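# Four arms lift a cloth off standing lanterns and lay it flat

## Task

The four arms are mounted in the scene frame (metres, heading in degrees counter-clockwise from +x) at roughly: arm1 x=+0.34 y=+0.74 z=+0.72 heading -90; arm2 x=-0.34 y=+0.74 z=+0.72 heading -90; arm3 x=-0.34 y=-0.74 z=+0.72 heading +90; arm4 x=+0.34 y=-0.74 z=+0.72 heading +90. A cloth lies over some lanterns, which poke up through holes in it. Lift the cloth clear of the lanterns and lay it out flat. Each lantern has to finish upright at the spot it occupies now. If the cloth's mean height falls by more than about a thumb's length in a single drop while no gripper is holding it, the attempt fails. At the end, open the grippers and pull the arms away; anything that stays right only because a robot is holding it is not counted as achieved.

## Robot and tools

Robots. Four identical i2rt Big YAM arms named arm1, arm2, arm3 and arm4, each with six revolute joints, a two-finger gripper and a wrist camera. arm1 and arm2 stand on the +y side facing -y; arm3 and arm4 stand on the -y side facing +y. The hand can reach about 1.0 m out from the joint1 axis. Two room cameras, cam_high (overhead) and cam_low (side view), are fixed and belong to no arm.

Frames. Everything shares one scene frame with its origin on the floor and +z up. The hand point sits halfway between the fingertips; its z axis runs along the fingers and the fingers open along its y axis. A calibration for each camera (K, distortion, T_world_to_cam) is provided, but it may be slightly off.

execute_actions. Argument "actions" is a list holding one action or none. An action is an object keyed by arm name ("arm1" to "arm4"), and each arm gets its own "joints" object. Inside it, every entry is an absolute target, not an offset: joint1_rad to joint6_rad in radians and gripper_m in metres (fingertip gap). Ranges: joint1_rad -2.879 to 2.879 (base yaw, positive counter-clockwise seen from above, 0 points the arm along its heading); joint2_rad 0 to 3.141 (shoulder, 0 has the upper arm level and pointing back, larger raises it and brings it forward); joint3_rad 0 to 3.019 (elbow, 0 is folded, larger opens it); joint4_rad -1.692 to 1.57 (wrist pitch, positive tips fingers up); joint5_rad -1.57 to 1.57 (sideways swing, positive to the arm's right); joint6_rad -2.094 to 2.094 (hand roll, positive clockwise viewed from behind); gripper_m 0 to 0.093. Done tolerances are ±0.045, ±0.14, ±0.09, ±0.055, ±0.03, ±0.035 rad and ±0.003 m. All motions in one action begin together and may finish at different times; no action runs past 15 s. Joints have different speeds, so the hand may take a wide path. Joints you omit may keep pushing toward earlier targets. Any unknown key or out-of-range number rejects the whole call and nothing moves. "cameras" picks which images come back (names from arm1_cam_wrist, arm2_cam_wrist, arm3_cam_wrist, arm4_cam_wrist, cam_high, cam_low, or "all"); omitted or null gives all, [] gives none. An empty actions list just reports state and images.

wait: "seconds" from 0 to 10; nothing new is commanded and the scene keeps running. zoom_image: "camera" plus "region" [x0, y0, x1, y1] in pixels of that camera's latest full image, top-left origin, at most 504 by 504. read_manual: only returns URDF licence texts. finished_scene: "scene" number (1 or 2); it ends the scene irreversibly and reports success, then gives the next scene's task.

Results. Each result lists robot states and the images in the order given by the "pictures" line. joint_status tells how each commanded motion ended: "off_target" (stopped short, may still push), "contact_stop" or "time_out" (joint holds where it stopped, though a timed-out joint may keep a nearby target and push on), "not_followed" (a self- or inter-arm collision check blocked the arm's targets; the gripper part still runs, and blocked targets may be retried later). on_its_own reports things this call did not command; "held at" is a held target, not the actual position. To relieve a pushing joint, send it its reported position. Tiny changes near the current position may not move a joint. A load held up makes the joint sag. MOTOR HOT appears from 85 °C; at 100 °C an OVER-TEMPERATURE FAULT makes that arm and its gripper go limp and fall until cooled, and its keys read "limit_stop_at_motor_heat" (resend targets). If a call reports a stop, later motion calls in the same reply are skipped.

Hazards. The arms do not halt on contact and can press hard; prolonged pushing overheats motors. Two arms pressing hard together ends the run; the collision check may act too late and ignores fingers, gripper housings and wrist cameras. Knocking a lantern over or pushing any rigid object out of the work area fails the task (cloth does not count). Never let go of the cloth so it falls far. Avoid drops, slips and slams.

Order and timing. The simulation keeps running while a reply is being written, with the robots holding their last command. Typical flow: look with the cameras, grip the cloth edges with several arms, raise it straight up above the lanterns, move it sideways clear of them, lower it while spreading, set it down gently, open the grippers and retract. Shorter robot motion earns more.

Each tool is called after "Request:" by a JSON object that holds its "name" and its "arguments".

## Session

Request:
{"name": "execute_actions", "arguments": {"actions": []}}

Scene clock: 0.00 s.
Motor temperatures (°C, as the motors report them): arm1=[15 17 25 13 17 15] | arm2=[15 23 27 16 12 14] | arm3=[16 20 26 13 16 16] | arm4=[15 23 27 15 16 14]
arm1.joint_positions: joint1_rad=+0.012 joint2_rad=+0.434 joint3_rad=+1.472 joint4_rad=-1.544 joint5_rad=-0.013 joint6_rad=+0.015 gripper_m=+0.094
arm1.joint_status: not commanded
arm1.hand: x=+0.3435 y=+0.6194 z=+1.3723 quat_wxyz=(-0.373, -0.595, -0.627, +0.338) (m; scene frame)
arm2.joint_positions: joint1_rad=-0.001 joint2_rad=+0.454 joint3_rad=+1.451 joint4_rad=-1.549 joint5_rad=+0.003 joint6_rad=-0.008 gripper_m=+0.095
arm2.joint_status: not commanded
arm2.hand: x=-0.3347 y=+0.6107 z=+1.3225 quat_wxyz=(-0.343, -0.613, -0.623, +0.345) (m; scene frame)
arm3.joint_positions: joint1_rad=-0.002 joint2_rad=+0.431 joint3_rad=+1.467 joint4_rad=-1.527 joint5_rad=-0.012 joint6_rad=-0.014 gripper_m=+0.094
arm3.joint_status: not commanded
arm3.hand: x=-0.3394 y=-0.6191 z=+1.3555 quat_wxyz=(-0.358, +0.620, -0.596, -0.366) (m; scene frame)
arm4.joint_positions: joint1_rad=-0.009 joint2_rad=+0.438 joint3_rad=+1.462 joint4_rad=-1.553 joint5_rad=-0.013 joint6_rad=-0.001 gripper_m=+0.095
arm4.joint_status: not commanded
arm4.hand: x=+0.3388 y=-0.6202 z=+1.3018 quat_wxyz=(-0.357, +0.600, -0.627, -0.346) (m; scene frame)
pictures: arm1_cam_wrist, arm2_cam_wrist, arm3_cam_wrist, arm4_cam_wrist, cam_high, cam_low
Images, in order (width x height): arm1_cam_wrist 616x616, arm2_cam_wrist 616x616, arm3_cam_wrist 616x616, arm4_cam_wrist 616x616, cam_high 672x504, cam_low 672x504.

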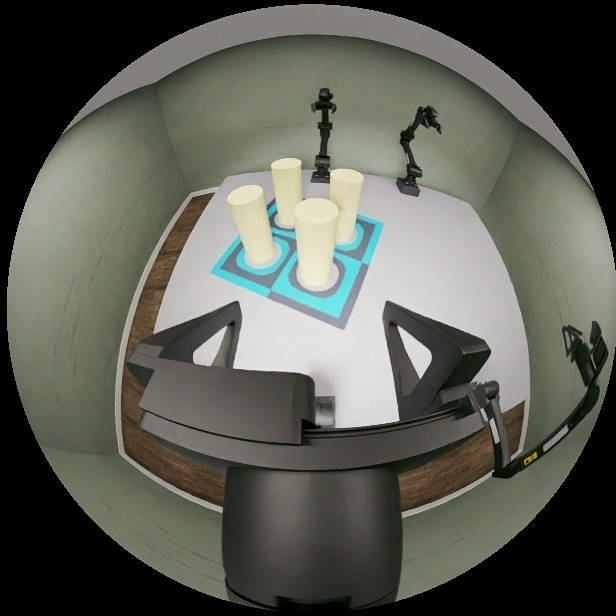

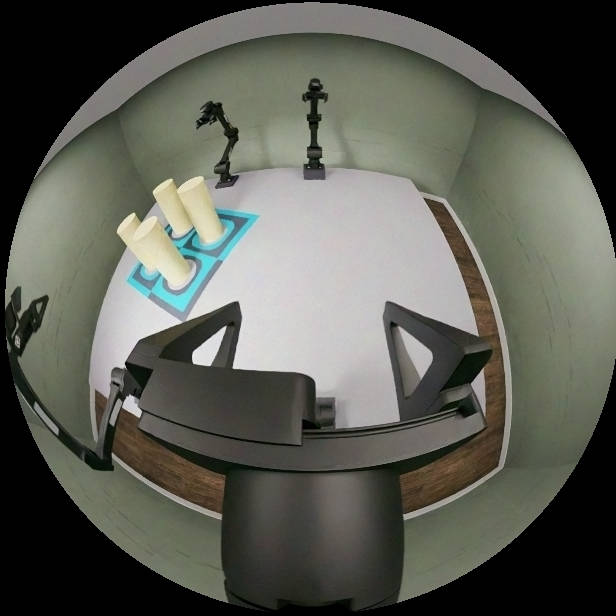

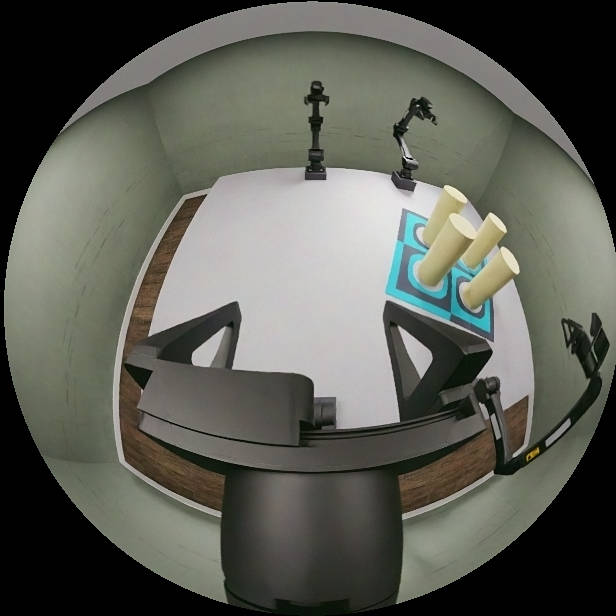

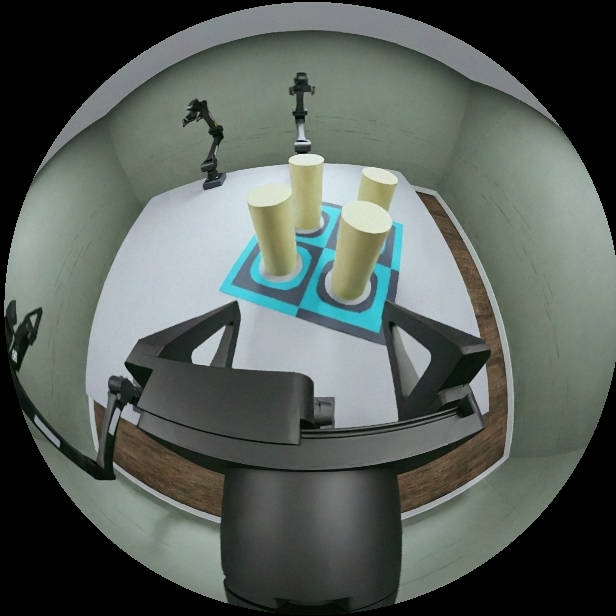

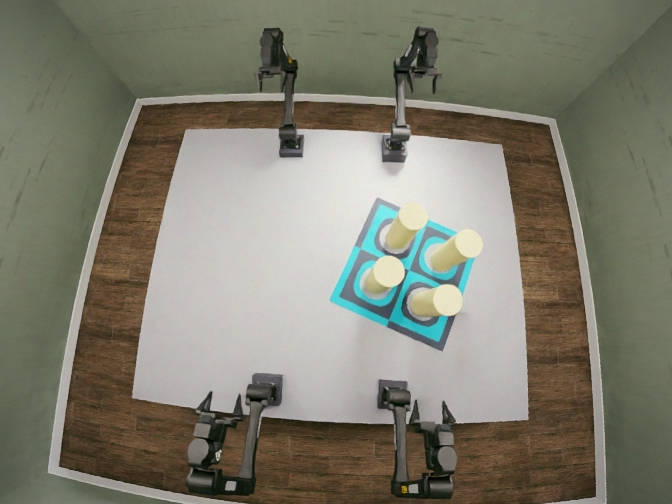

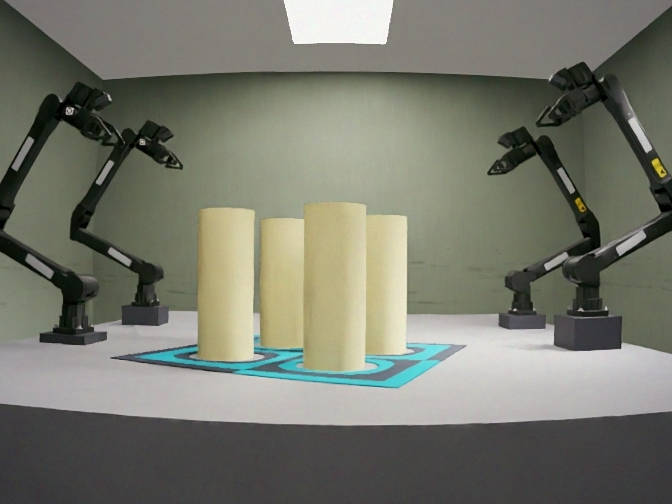

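Request:
{"name": "zoom_image", "arguments": {"camera": "cam_high", "region": [310, 180, 510, 370]}}

Request:
{"name": "zoom_image", "arguments": {"camera": "cam_low", "region": [90, 180, 490, 400]}}

Region (310, 180, 510, 370) of cam_high's 672x504 image, scaled by 2.520, with more detail than that image has; it fills the top 479 rows of this view, and the rest is white.

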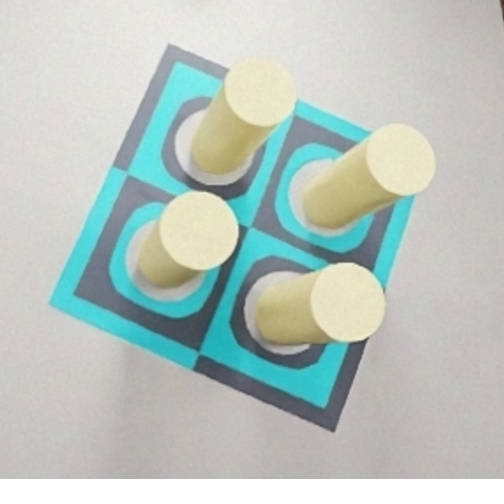

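Region (90, 180, 490, 400) of cam_low's 672x504 image, scaled by 1.260, with more detail than that image has; it fills the top 277 rows of this view, and the rest is white.

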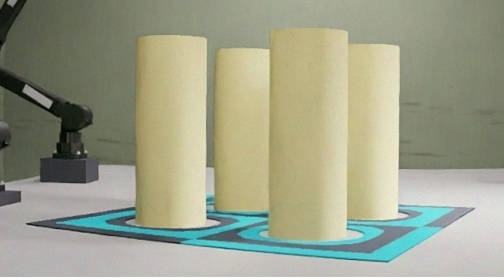

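Request:
{"name": "execute_actions", "arguments": {"actions": [{"arm1":{"joints":{"joint1_rad":0.6,"joint2_rad":2.615,"joint3_rad":2.68,"joint4_rad":-1.58,"joint5_rad":0.0,"joint6_rad":1.839,"gripper_m":0.093}},"arm2":{"joints":{"joint1_rad":0.975,"joint2_rad":2.3,"joint3_rad":2.12,"joint4_rad":-1.33,"joint5_rad":0.0,"joint6_rad":0.589,"gripper_m":0.093}},"arm3":{"joints":{"joint1_rad":-0.617,"joint2_rad":2.095,"joint3_rad":1.74,"joint4_rad":-1.165,"joint5_rad":0.0,"joint6_rad":0.574,"gripper_m":0.093}},"arm4":{"joints":{"joint1_rad":-0.672,"joint2_rad":1.48,"joint3_rad":0.947,"joint4_rad":-1.02,"joint5_rad":0.0,"joint6_rad":-1.141,"gripper_m":0.093}}}]}}

Scene clock: 122.27 s.
Motor temperatures (°C, as the motors report them): arm1=[15 17 28 13 17 15] | arm2=[15 21 30 16 12 14] | arm3=[16 20 31 14 16 16] | arm4=[15 21 30 16 16 14]
arm1.joint_positions: joint1_rad=+0.593 joint2_rad=+2.634 joint3_rad=+2.629 joint4_rad=-1.570 joint5_rad=+0.000 joint6_rad=+1.832 gripper_m=+0.093
arm1.joint_status: all done
arm1.hand: x=+0.7935 y=+0.1258 z=+0.8139 quat_wxyz=(+0.007, -0.982, -0.189, +0.000) (m; scene frame)
arm2.joint_positions: joint1_rad=+0.983 joint2_rad=+2.295 joint3_rad=+2.096 joint4_rad=-1.328 joint5_rad=+0.000 joint6_rad=+0.580 gripper_m=+0.093
arm2.joint_status: all done
arm2.hand: x=+0.2583 y=+0.3521 z=+0.8209 quat_wxyz=(-0.021, -0.547, -0.837, -0.001) (m; scene frame)
arm3.joint_positions: joint1_rad=-0.613 joint2_rad=+2.080 joint3_rad=+1.730 joint4_rad=-1.170 joint5_rad=-0.003 joint6_rad=+0.565 gripper_m=+0.093
arm3.joint_status: all done
arm3.hand: x=+0.0214 y=-0.2119 z=+0.8416 quat_wxyz=(-0.017, +0.204, -0.979, -0.015) (m; scene frame)
arm4.joint_positions: joint1_rad=-0.677 joint2_rad=+1.481 joint3_rad=+0.927 joint4_rad=-1.033 joint5_rad=+0.000 joint6_rad=-1.128 gripper_m=+0.093
arm4.joint_status: all done
arm4.hand: x=+0.5833 y=-0.4572 z=+0.8137 quat_wxyz=(+0.009, +0.836, -0.549, +0.000) (m; scene frame)
pictures: arm1_cam_wrist, arm2_cam_wrist, arm3_cam_wrist, arm4_cam_wrist, cam_high, cam_low
camera_calibration (this result's frames):
arm1_cam_wrist: T_world_to_cam=[[-0.368393, 0.929153, 0.0310118, 0.153407], [0.761134, 0.282287, 0.583942, -1.10892], [0.533817, 0.238724, -0.811203, 0.330769], [0, 0, 0, 1]] pos_world=[0.723977, 0.091531, 0.911106]
arm2_cam_wrist: T_world_to_cam=[[-0.915576, -0.401652, -0.0199168, 0.396476], [-0.347255, 0.764657, 0.542876, -0.616177], [-0.202818, 0.50396, -0.839577, 0.694888], [0, 0, 0, 1]] pos_world=[0.289969, 0.280213, 0.925815]
arm3_cam_wrist: T_world_to_cam=[[0.390962, -0.920009, -0.0270641, -0.176782], [-0.765635, -0.341399, 0.545206, -0.511562], [-0.510834, -0.192433, -0.837865, 0.799932], [0, 0, 0, 1]] pos_world=[0.086077, -0.183354, 0.944357]
arm4_cam_wrist: T_world_to_cam=[[0.916396, 0.399842, -0.0185614, -0.333986], [0.333729, -0.737625, 0.58697, -1.00814], [0.221004, -0.544092, -0.809396, 0.405194], [0, 0, 0, 1]] pos_world=[0.552959, -0.389622, 0.91351]
Images, in order (width x height): arm1_cam_wrist 616x616, arm2_cam_wrist 616x616, arm3_cam_wrist 616x616, arm4_cam_wrist 616x616, cam_high 672x504, cam_low 672x504.

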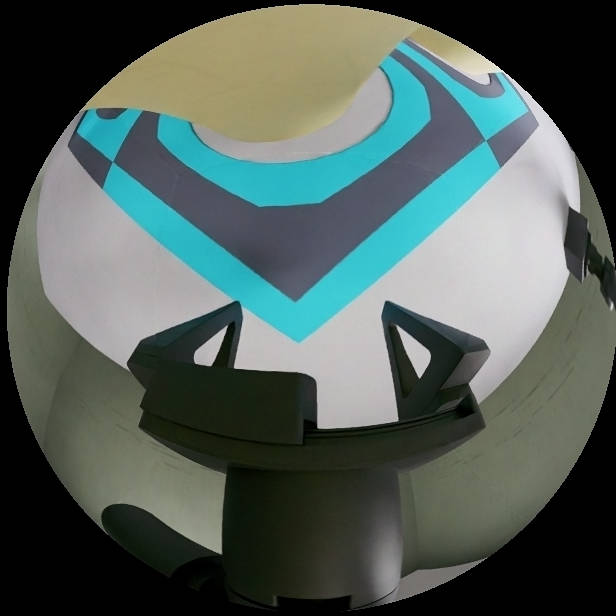

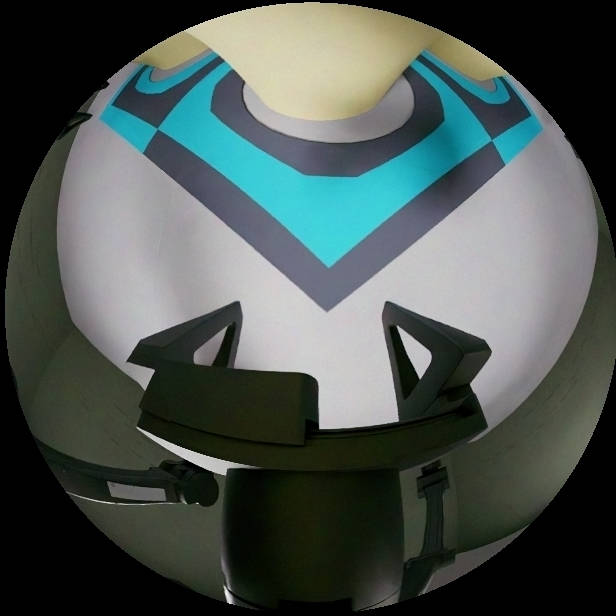

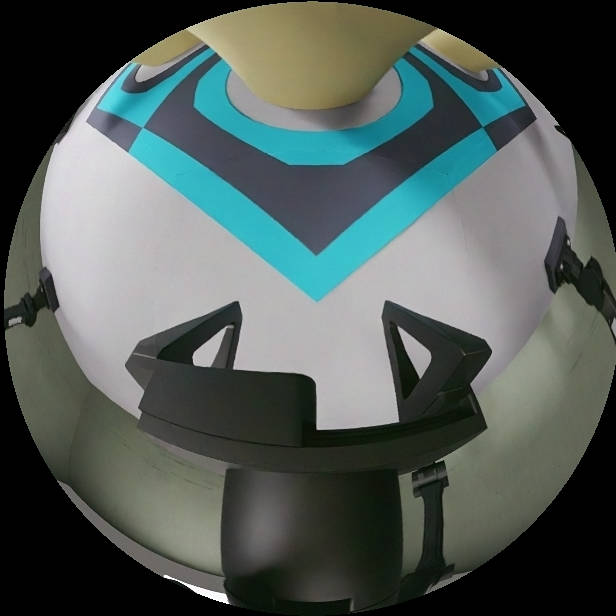

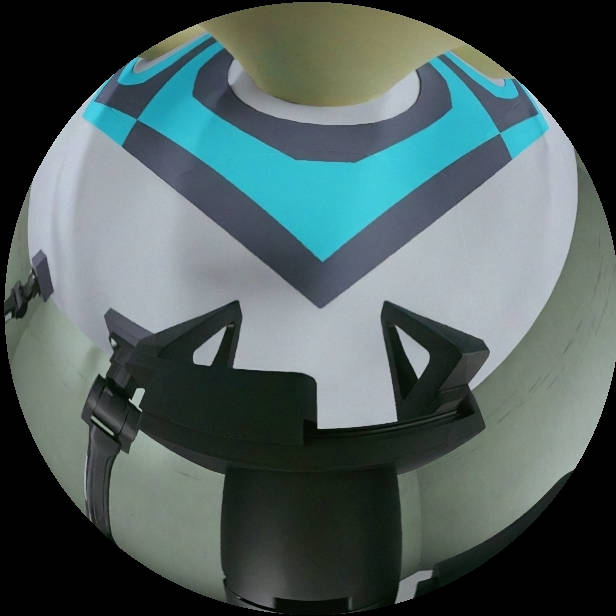

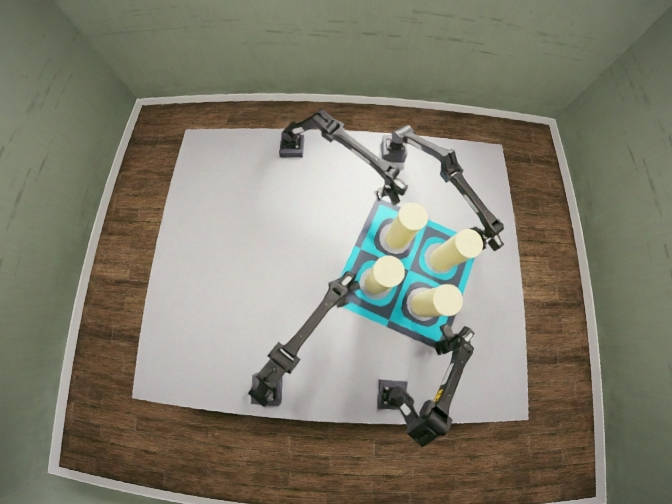

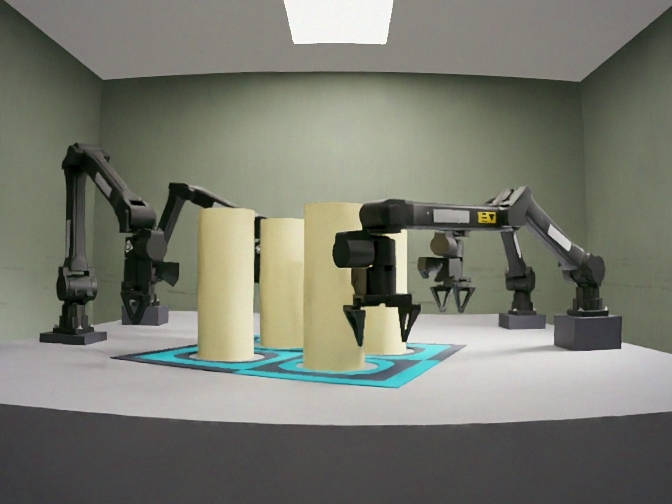

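Request:
{"name": "zoom_image", "arguments": {"camera": "arm1_cam_wrist", "region": [230, 240, 400, 380]}}

Request:
{"name": "zoom_image", "arguments": {"camera": "arm2_cam_wrist", "region": [230, 240, 400, 380]}}

Request:
{"name": "zoom_image", "arguments": {"camera": "arm3_cam_wrist", "region": [230, 240, 400, 380]}}

Request:
{"name": "zoom_image", "arguments": {"camera": "arm4_cam_wrist", "region": [230, 240, 400, 380]}}

Region (230, 240, 400, 380) of arm1_cam_wrist's 616x616 image, scaled by 2.965, with more detail than that image has; it fills the top 415 rows of this view, and the rest is white.

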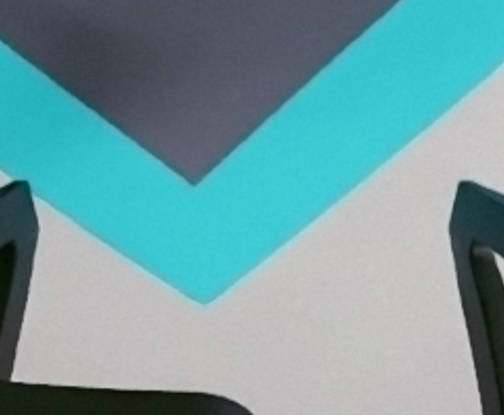

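Region (230, 240, 400, 380) of arm2_cam_wrist's 616x616 image, scaled by 2.965, with more detail than that image has; it fills the top 415 rows of this view, and the rest is white.

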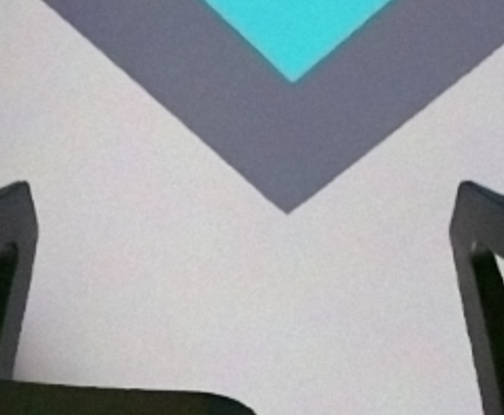

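Region (230, 240, 400, 380) of arm3_cam_wrist's 616x616 image, scaled by 2.965, with more detail than that image has; it fills the top 415 rows of this view, and the rest is white.

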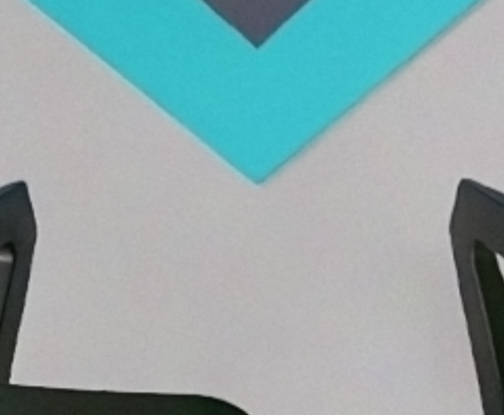

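Region (230, 240, 400, 380) of arm4_cam_wrist's 616x616 image, scaled by 2.965, with more detail than that image has; it fills the top 415 rows of this view, and the rest is white.

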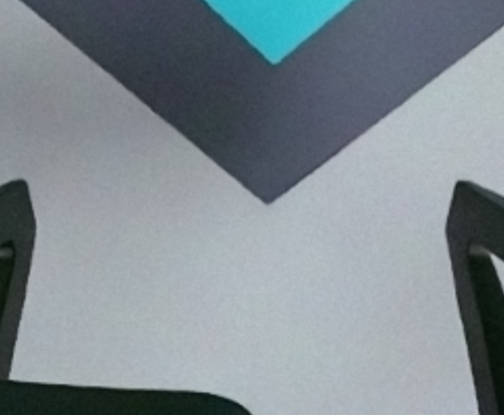

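Request:
{"name": "execute_actions", "arguments": {"actions": [{"arm1":{"joints":{"joint1_rad":0.635,"joint2_rad":2.785,"joint3_rad":2.715,"joint4_rad":-1.478,"joint6_rad":1.87}},"arm2":{"joints":{"joint1_rad":0.95,"joint2_rad":2.4,"joint4_rad":-1.225,"joint6_rad":0.545}},"arm3":{"joints":{"joint2_rad":2.26,"joint3_rad":1.665,"joint4_rad":-1.013}},"arm4":{"joints":{"joint1_rad":-0.645,"joint2_rad":1.58,"joint3_rad":0.862,"joint4_rad":-0.78,"joint6_rad":-1.095}}}], "cameras": ["arm1_cam_wrist","arm2_cam_wrist","arm3_cam_wrist","arm4_cam_wrist"]}}

Scene clock: 191.50 s.
Motor temperatures (°C, as the motors report them): arm1=[15 26 37 13 17 15] | arm2=[15 30 34 16 12 14] | arm3=[16 26 34 13 16 16] | arm4=[15 22 32 15 16 14]
arm1.joint_positions: joint1_rad=+0.638 joint2_rad=+2.758 joint3_rad=+2.696 joint4_rad=-1.488 joint5_rad=+0.002 joint6_rad=+1.863 gripper_m=+0.093
arm1.joint_status: all done
arm1.hand: x=+0.8316 y=+0.1333 z=+0.7464 quat_wxyz=(-0.005, -0.981, -0.196, -0.005) (m; scene frame)
arm2.joint_positions: joint1_rad=+0.951 joint2_rad=+2.364 joint3_rad=+2.096 joint4_rad=-1.240 joint5_rad=+0.000 joint6_rad=+0.554 gripper_m=+0.093
arm2.joint_status: all done
arm2.hand: x=+0.2578 y=+0.3256 z=+0.7735 quat_wxyz=(-0.031, -0.549, -0.835, +0.000) (m; scene frame)
arm3.joint_positions: joint1_rad=-0.619 joint2_rad=+2.214 joint3_rad=+1.679 joint4_rad=-1.025 joint5_rad=-0.005 joint6_rad=+0.570 gripper_m=+0.093
arm3.joint_status: all done
arm3.hand: x=+0.0230 y=-0.2163 z=+0.7427 quat_wxyz=(-0.002, +0.199, -0.980, -0.002) (m; scene frame)
arm4.joint_positions: joint1_rad=-0.647 joint2_rad=+1.591 joint3_rad=+0.849 joint4_rad=-0.794 joint5_rad=+0.000 joint6_rad=-1.108 gripper_m=+0.093
arm4.joint_status: all done
arm4.hand: x=+0.5822 y=-0.4412 z=+0.7507 quat_wxyz=(-0.017, +0.838, -0.545, +0.003) (m; scene frame)
pictures: arm1_cam_wrist, arm2_cam_wrist, arm3_cam_wrist, arm4_cam_wrist
camera_calibration (this result's frames):
arm1_cam_wrist: T_world_to_cam=[[-0.380536, 0.924745, 0.00618784, 0.19182], [0.749153, 0.304342, 0.588341, -1.09684], [0.542183, 0.228521, -0.808589, 0.246297], [0, 0, 0, 1]] pos_world=[0.761157, 0.100146, 0.843283]
arm2_cam_wrist: T_world_to_cam=[[-0.917368, -0.396984, -0.0289583, 0.390277], [-0.351144, 0.772884, 0.528533, -0.560956], [-0.187438, 0.495028, -0.848418, 0.674141], [0, 0, 0, 1]] pos_world=[0.287411, 0.254769, 0.87974]
arm3_cam_wrist: T_world_to_cam=[[0.380941, -0.924573, -0.00698741, -0.199827], [-0.755968, -0.315806, 0.573393, -0.473543], [-0.53235, -0.213147, -0.819251, 0.699212], [0, 0, 0, 1]] pos_world=[0.0903644, -0.185268, 0.842959]
arm4_cam_wrist: T_world_to_cam=[[0.912331, 0.408492, 0.0280349, -0.369333], [0.321638, -0.757354, 0.568298, -0.946615], [0.253378, -0.509459, -0.822345, 0.369263], [0, 0, 0, 1]] pos_world=[0.547859, -0.377929, 0.851975]
Images, in order (width x height): arm1_cam_wrist 616x616, arm2_cam_wrist 616x616, arm3_cam_wrist 616x616, arm4_cam_wrist 616x616.

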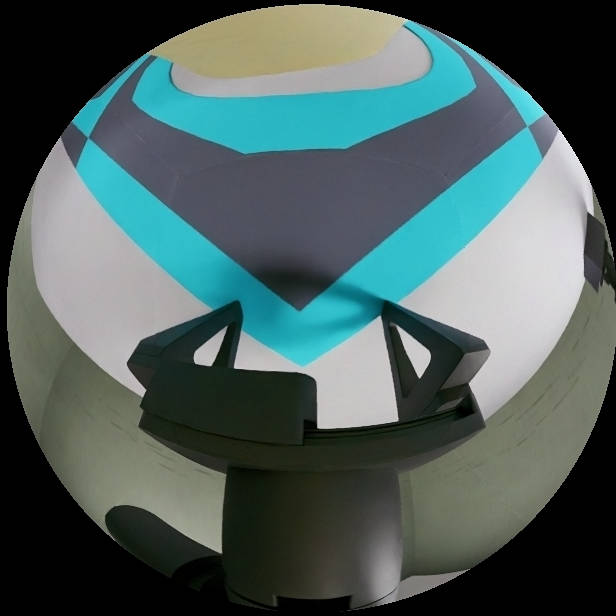

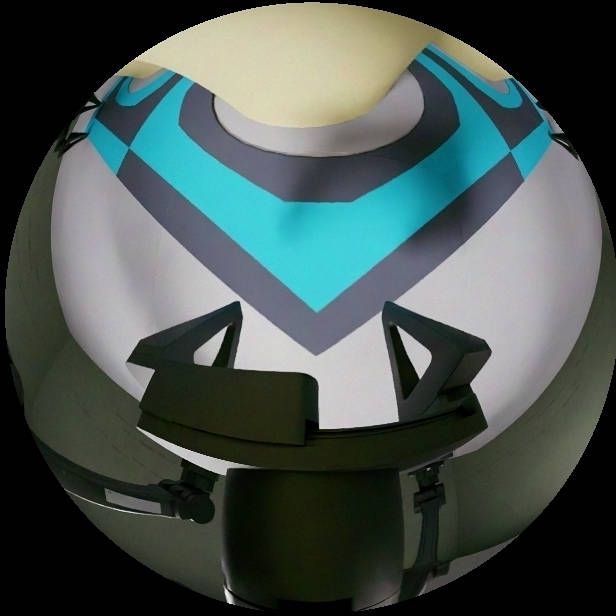

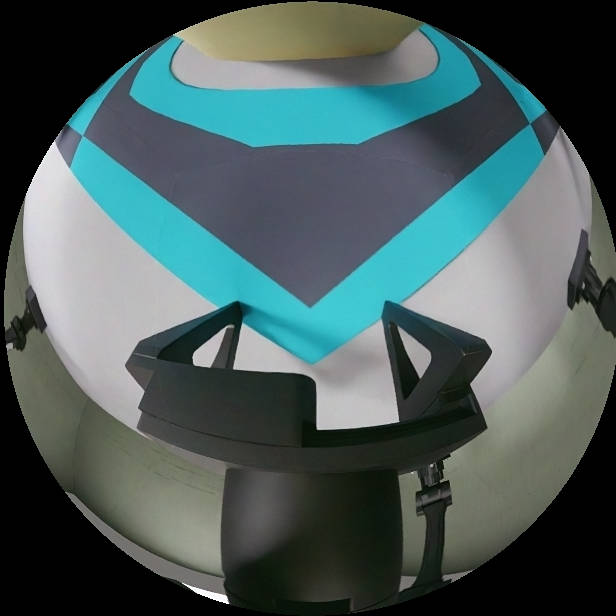

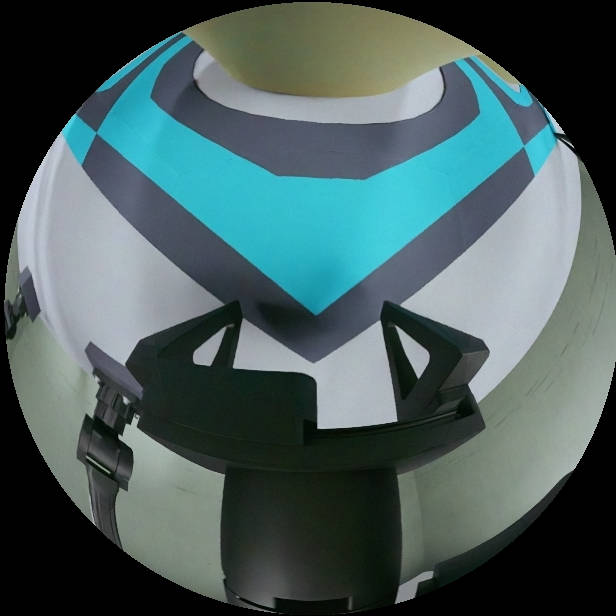

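Request:
{"name": "execute_actions", "arguments": {"actions": []}}

Scene clock: 212.53 s.
Motor temperatures (°C, as the motors report them): arm1=[15 25 34 13 17 15] | arm2=[15 30 35 16 12 14] | arm3=[16 26 32 13 16 16] | arm4=[15 22 30 15 16 14]
arm1.joint_positions: joint1_rad=+0.638 joint2_rad=+2.758 joint3_rad=+2.696 joint4_rad=-1.488 joint5_rad=+0.002 joint6_rad=+1.863 gripper_m=+0.093
arm1.joint_status: all done
arm1.hand: x=+0.8316 y=+0.1333 z=+0.7464 quat_wxyz=(-0.005, -0.981, -0.196, -0.005) (m; scene frame)
arm2.joint_positions: joint1_rad=+0.951 joint2_rad=+2.364 joint3_rad=+2.096 joint4_rad=-1.240 joint5_rad=+0.000 joint6_rad=+0.554 gripper_m=+0.093
arm2.joint_status: all done
arm2.hand: x=+0.2578 y=+0.3256 z=+0.7735 quat_wxyz=(-0.031, -0.549, -0.835, +0.000) (m; scene frame)
arm3.joint_positions: joint1_rad=-0.619 joint2_rad=+2.214 joint3_rad=+1.679 joint4_rad=-1.025 joint5_rad=-0.005 joint6_rad=+0.570 gripper_m=+0.093
arm3.joint_status: all done
arm3.hand: x=+0.0230 y=-0.2163 z=+0.7427 quat_wxyz=(-0.002, +0.199, -0.980, -0.002) (m; scene frame)
arm4.joint_positions: joint1_rad=-0.647 joint2_rad=+1.591 joint3_rad=+0.849 joint4_rad=-0.794 joint5_rad=+0.000 joint6_rad=-1.108 gripper_m=+0.093
arm4.joint_status: all done
arm4.hand: x=+0.5822 y=-0.4412 z=+0.7507 quat_wxyz=(-0.017, +0.838, -0.545, +0.003) (m; scene frame)
pictures: arm1_cam_wrist, arm2_cam_wrist, arm3_cam_wrist, arm4_cam_wrist, cam_high, cam_low
camera_calibration (this result's frames):
arm1_cam_wrist: T_world_to_cam=[[-0.380536, 0.924745, 0.00618784, 0.19182], [0.749153, 0.304342, 0.588341, -1.09684], [0.542183, 0.228521, -0.808589, 0.246297], [0, 0, 0, 1]] pos_world=[0.761157, 0.100146, 0.843283]
arm2_cam_wrist: T_world_to_cam=[[-0.917368, -0.396984, -0.0289583, 0.390277], [-0.351144, 0.772884, 0.528533, -0.560956], [-0.187438, 0.495028, -0.848418, 0.674141], [0, 0, 0, 1]] pos_world=[0.287411, 0.254769, 0.87974]
arm3_cam_wrist: T_world_to_cam=[[0.380941, -0.924573, -0.00698741, -0.199827], [-0.755968, -0.315806, 0.573393, -0.473543], [-0.53235, -0.213147, -0.819251, 0.699212], [0, 0, 0, 1]] pos_world=[0.0903644, -0.185268, 0.842959]
arm4_cam_wrist: T_world_to_cam=[[0.912331, 0.408492, 0.0280349, -0.369333], [0.321638, -0.757354, 0.568298, -0.946615], [0.253378, -0.509459, -0.822345, 0.369263], [0, 0, 0, 1]] pos_world=[0.547859, -0.377929, 0.851975]
Images, in order (width x height): arm1_cam_wrist 616x616, arm2_cam_wrist 616x616, arm3_cam_wrist 616x616, arm4_cam_wrist 616x616, cam_high 672x504, cam_low 672x504.

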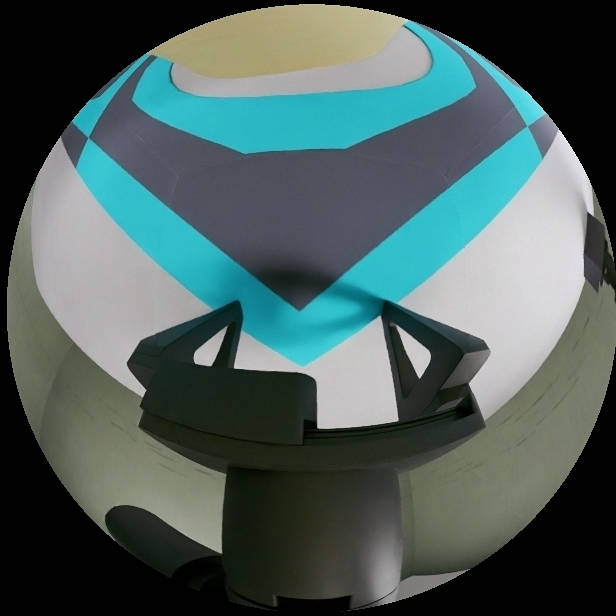

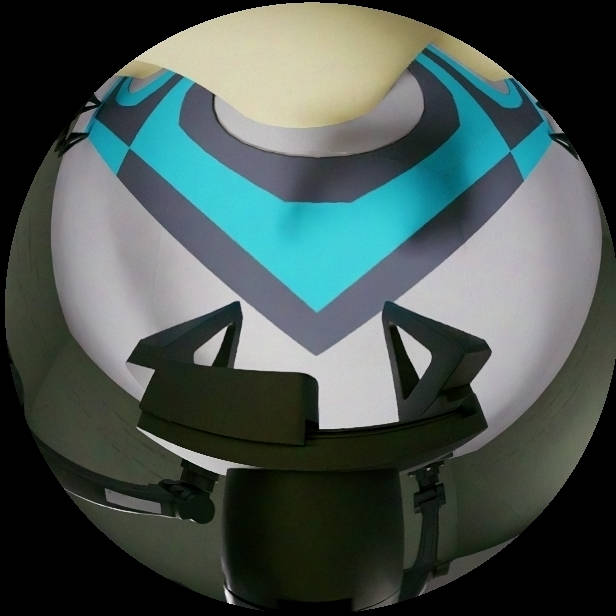

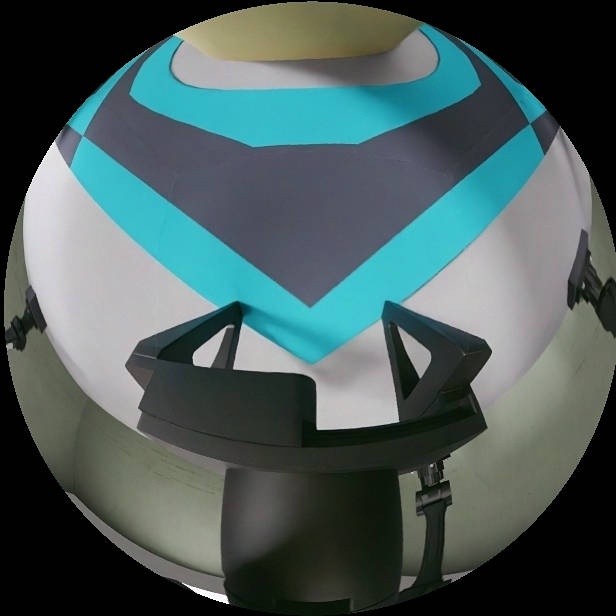

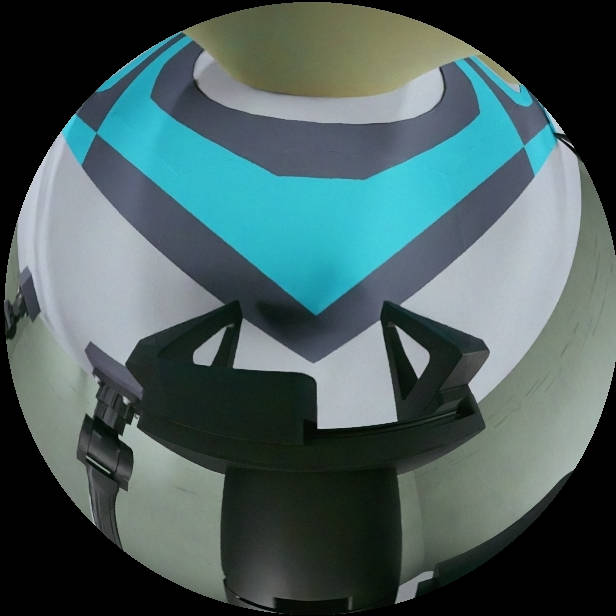

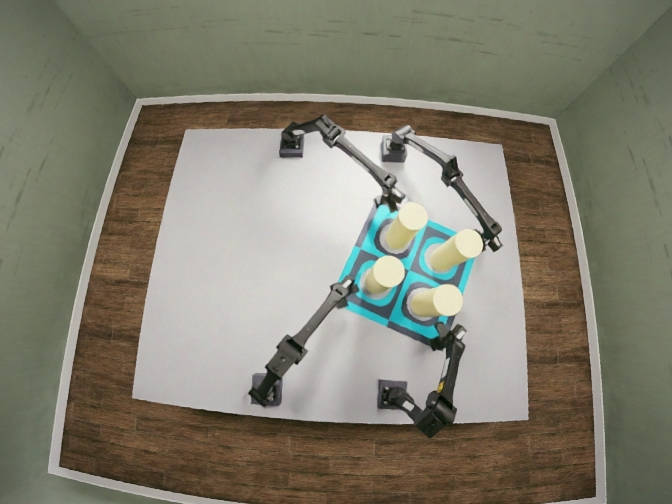

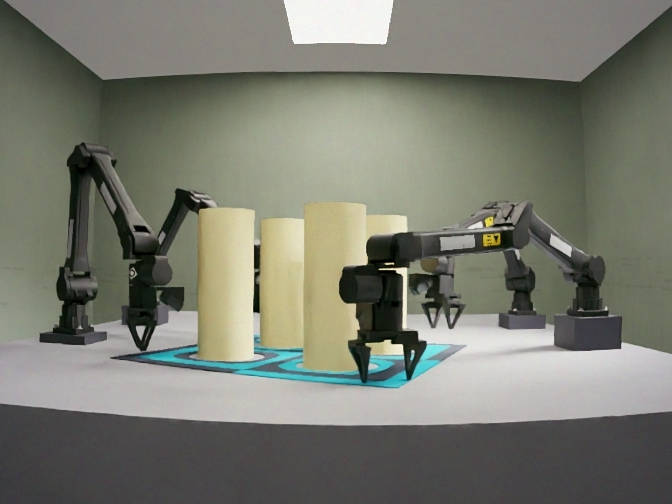

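Request:
{"name": "execute_actions", "arguments": {"actions": [{"arm1": {"joints": {"gripper_m": 0.0}}, "arm3": {"joints": {"gripper_m": 0.0}}, "arm2": {"joints": {"joint2_rad": 2.48}}, "arm4": {"joints": {"joint2_rad": 1.68}}}], "cameras": ["arm1_cam_wrist", "arm2_cam_wrist", "arm3_cam_wrist", "arm4_cam_wrist"]}}

Scene clock: 230.60 s.
Motor temperatures (°C, as the motors report them): arm1=[15 26 34 13 17 15] | arm2=[15 30 35 16 12 14] | arm3=[16 26 31 13 16 16] | arm4=[15 22 30 15 16 14]
arm1.joint_positions: joint1_rad=+0.638 joint2_rad=+2.758 joint3_rad=+2.696 joint4_rad=-1.488 joint5_rad=+0.002 joint6_rad=+1.863 gripper_m=+0.000
arm1.joint_status: all done
arm1.hand: x=+0.8316 y=+0.1333 z=+0.7464 quat_wxyz=(-0.005, -0.981, -0.196, -0.005) (m; scene frame)
arm2.joint_positions: joint1_rad=+0.952 joint2_rad=+2.438 joint3_rad=+2.101 joint4_rad=-1.236 joint5_rad=+0.002 joint6_rad=+0.553 gripper_m=+0.093
arm2.joint_status: all done
arm2.hand: x=+0.2507 y=+0.3305 z=+0.7243 quat_wxyz=(+0.001, -0.549, -0.836, +0.000) (m; scene frame)
arm3.joint_positions: joint1_rad=-0.619 joint2_rad=+2.214 joint3_rad=+1.679 joint4_rad=-1.025 joint5_rad=-0.004 joint6_rad=+0.570 gripper_m=+0.000
arm3.joint_status: all done
arm3.hand: x=+0.0230 y=-0.2164 z=+0.7427 quat_wxyz=(-0.002, +0.199, -0.980, -0.002) (m; scene frame)
arm4.joint_positions: joint1_rad=-0.647 joint2_rad=+1.649 joint3_rad=+0.861 joint4_rad=-0.790 joint5_rad=+0.000 joint6_rad=-1.107 gripper_m=+0.093
arm4.joint_status: all done
arm4.hand: x=+0.5815 y=-0.4420 z=+0.7327 quat_wxyz=(+0.004, +0.838, -0.545, +0.001) (m; scene frame)
pictures: arm1_cam_wrist, arm2_cam_wrist, arm3_cam_wrist, arm4_cam_wrist
camera_calibration (this result's frames):
arm1_cam_wrist: T_world_to_cam=[[-0.380536, 0.924745, 0.00618784, 0.19182], [0.749153, 0.304342, 0.588341, -1.09684], [0.542183, 0.228521, -0.808589, 0.246297], [0, 0, 0, 1]] pos_world=[0.761157, 0.100146, 0.843283]
arm2_cam_wrist: T_world_to_cam=[[-0.917191, -0.398389, 0.00685629, 0.358768], [-0.32276, 0.752942, 0.573502, -0.574349], [-0.23364, 0.523798, -0.819175, 0.609532], [0, 0, 0, 1]] pos_world=[0.286093, 0.256109, 0.826244]
arm3_cam_wrist: T_world_to_cam=[[0.380941, -0.924575, -0.00666836, -0.200119], [-0.756149, -0.315681, 0.573223, -0.473356], [-0.532093, -0.213322, -0.819372, 0.699279], [0, 0, 0, 1]] pos_world=[0.090387, -0.185283, 0.842974]
arm4_cam_wrist: T_world_to_cam=[[0.912774, 0.408336, -0.0102484, -0.34014], [0.336944, -0.738531, 0.583987, -0.948921], [0.230894, -0.536501, -0.811698, 0.347517], [0, 0, 0, 1]] pos_world=[0.549965, -0.375472, 0.83275]
Images, in order (width x height): arm1_cam_wrist 616x616, arm2_cam_wrist 616x616, arm3_cam_wrist 616x616, arm4_cam_wrist 616x616.

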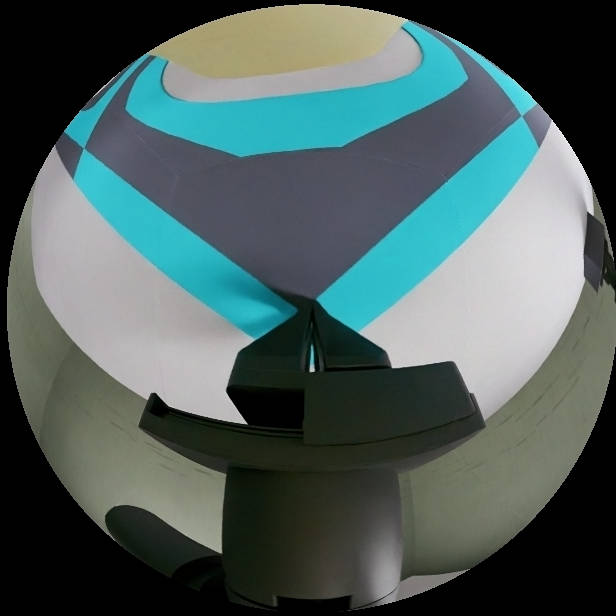

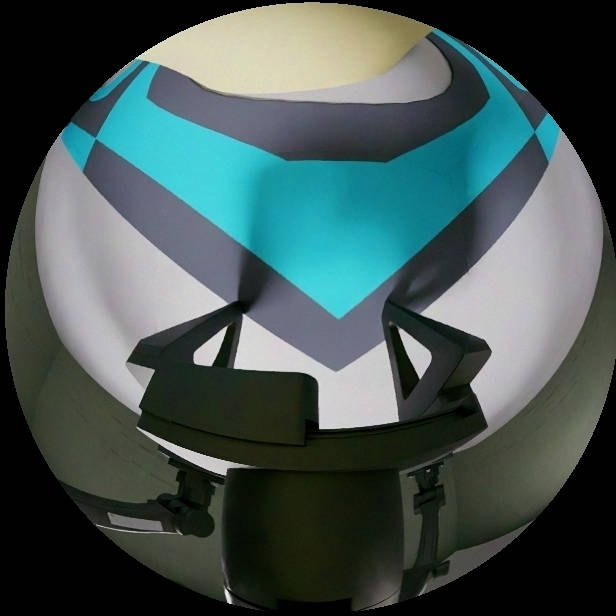

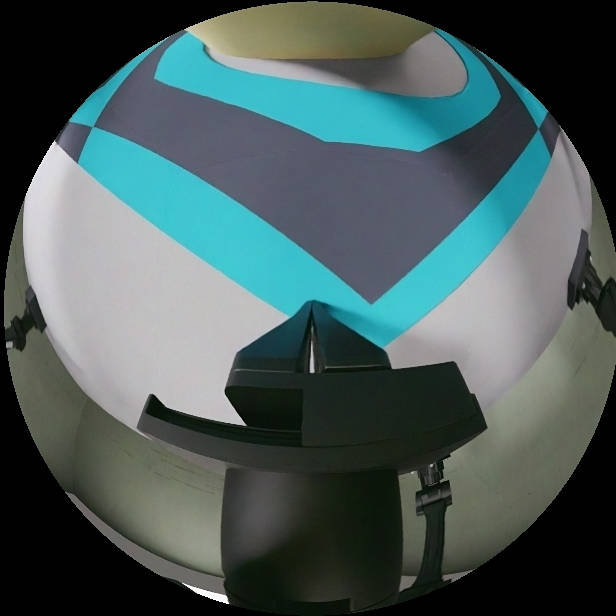

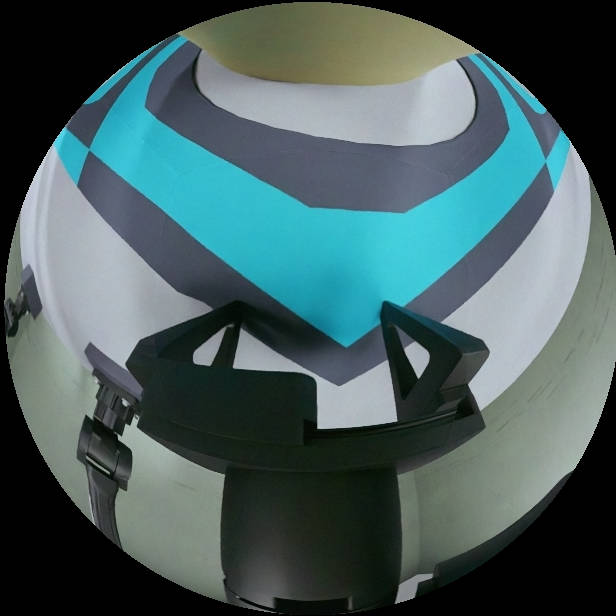

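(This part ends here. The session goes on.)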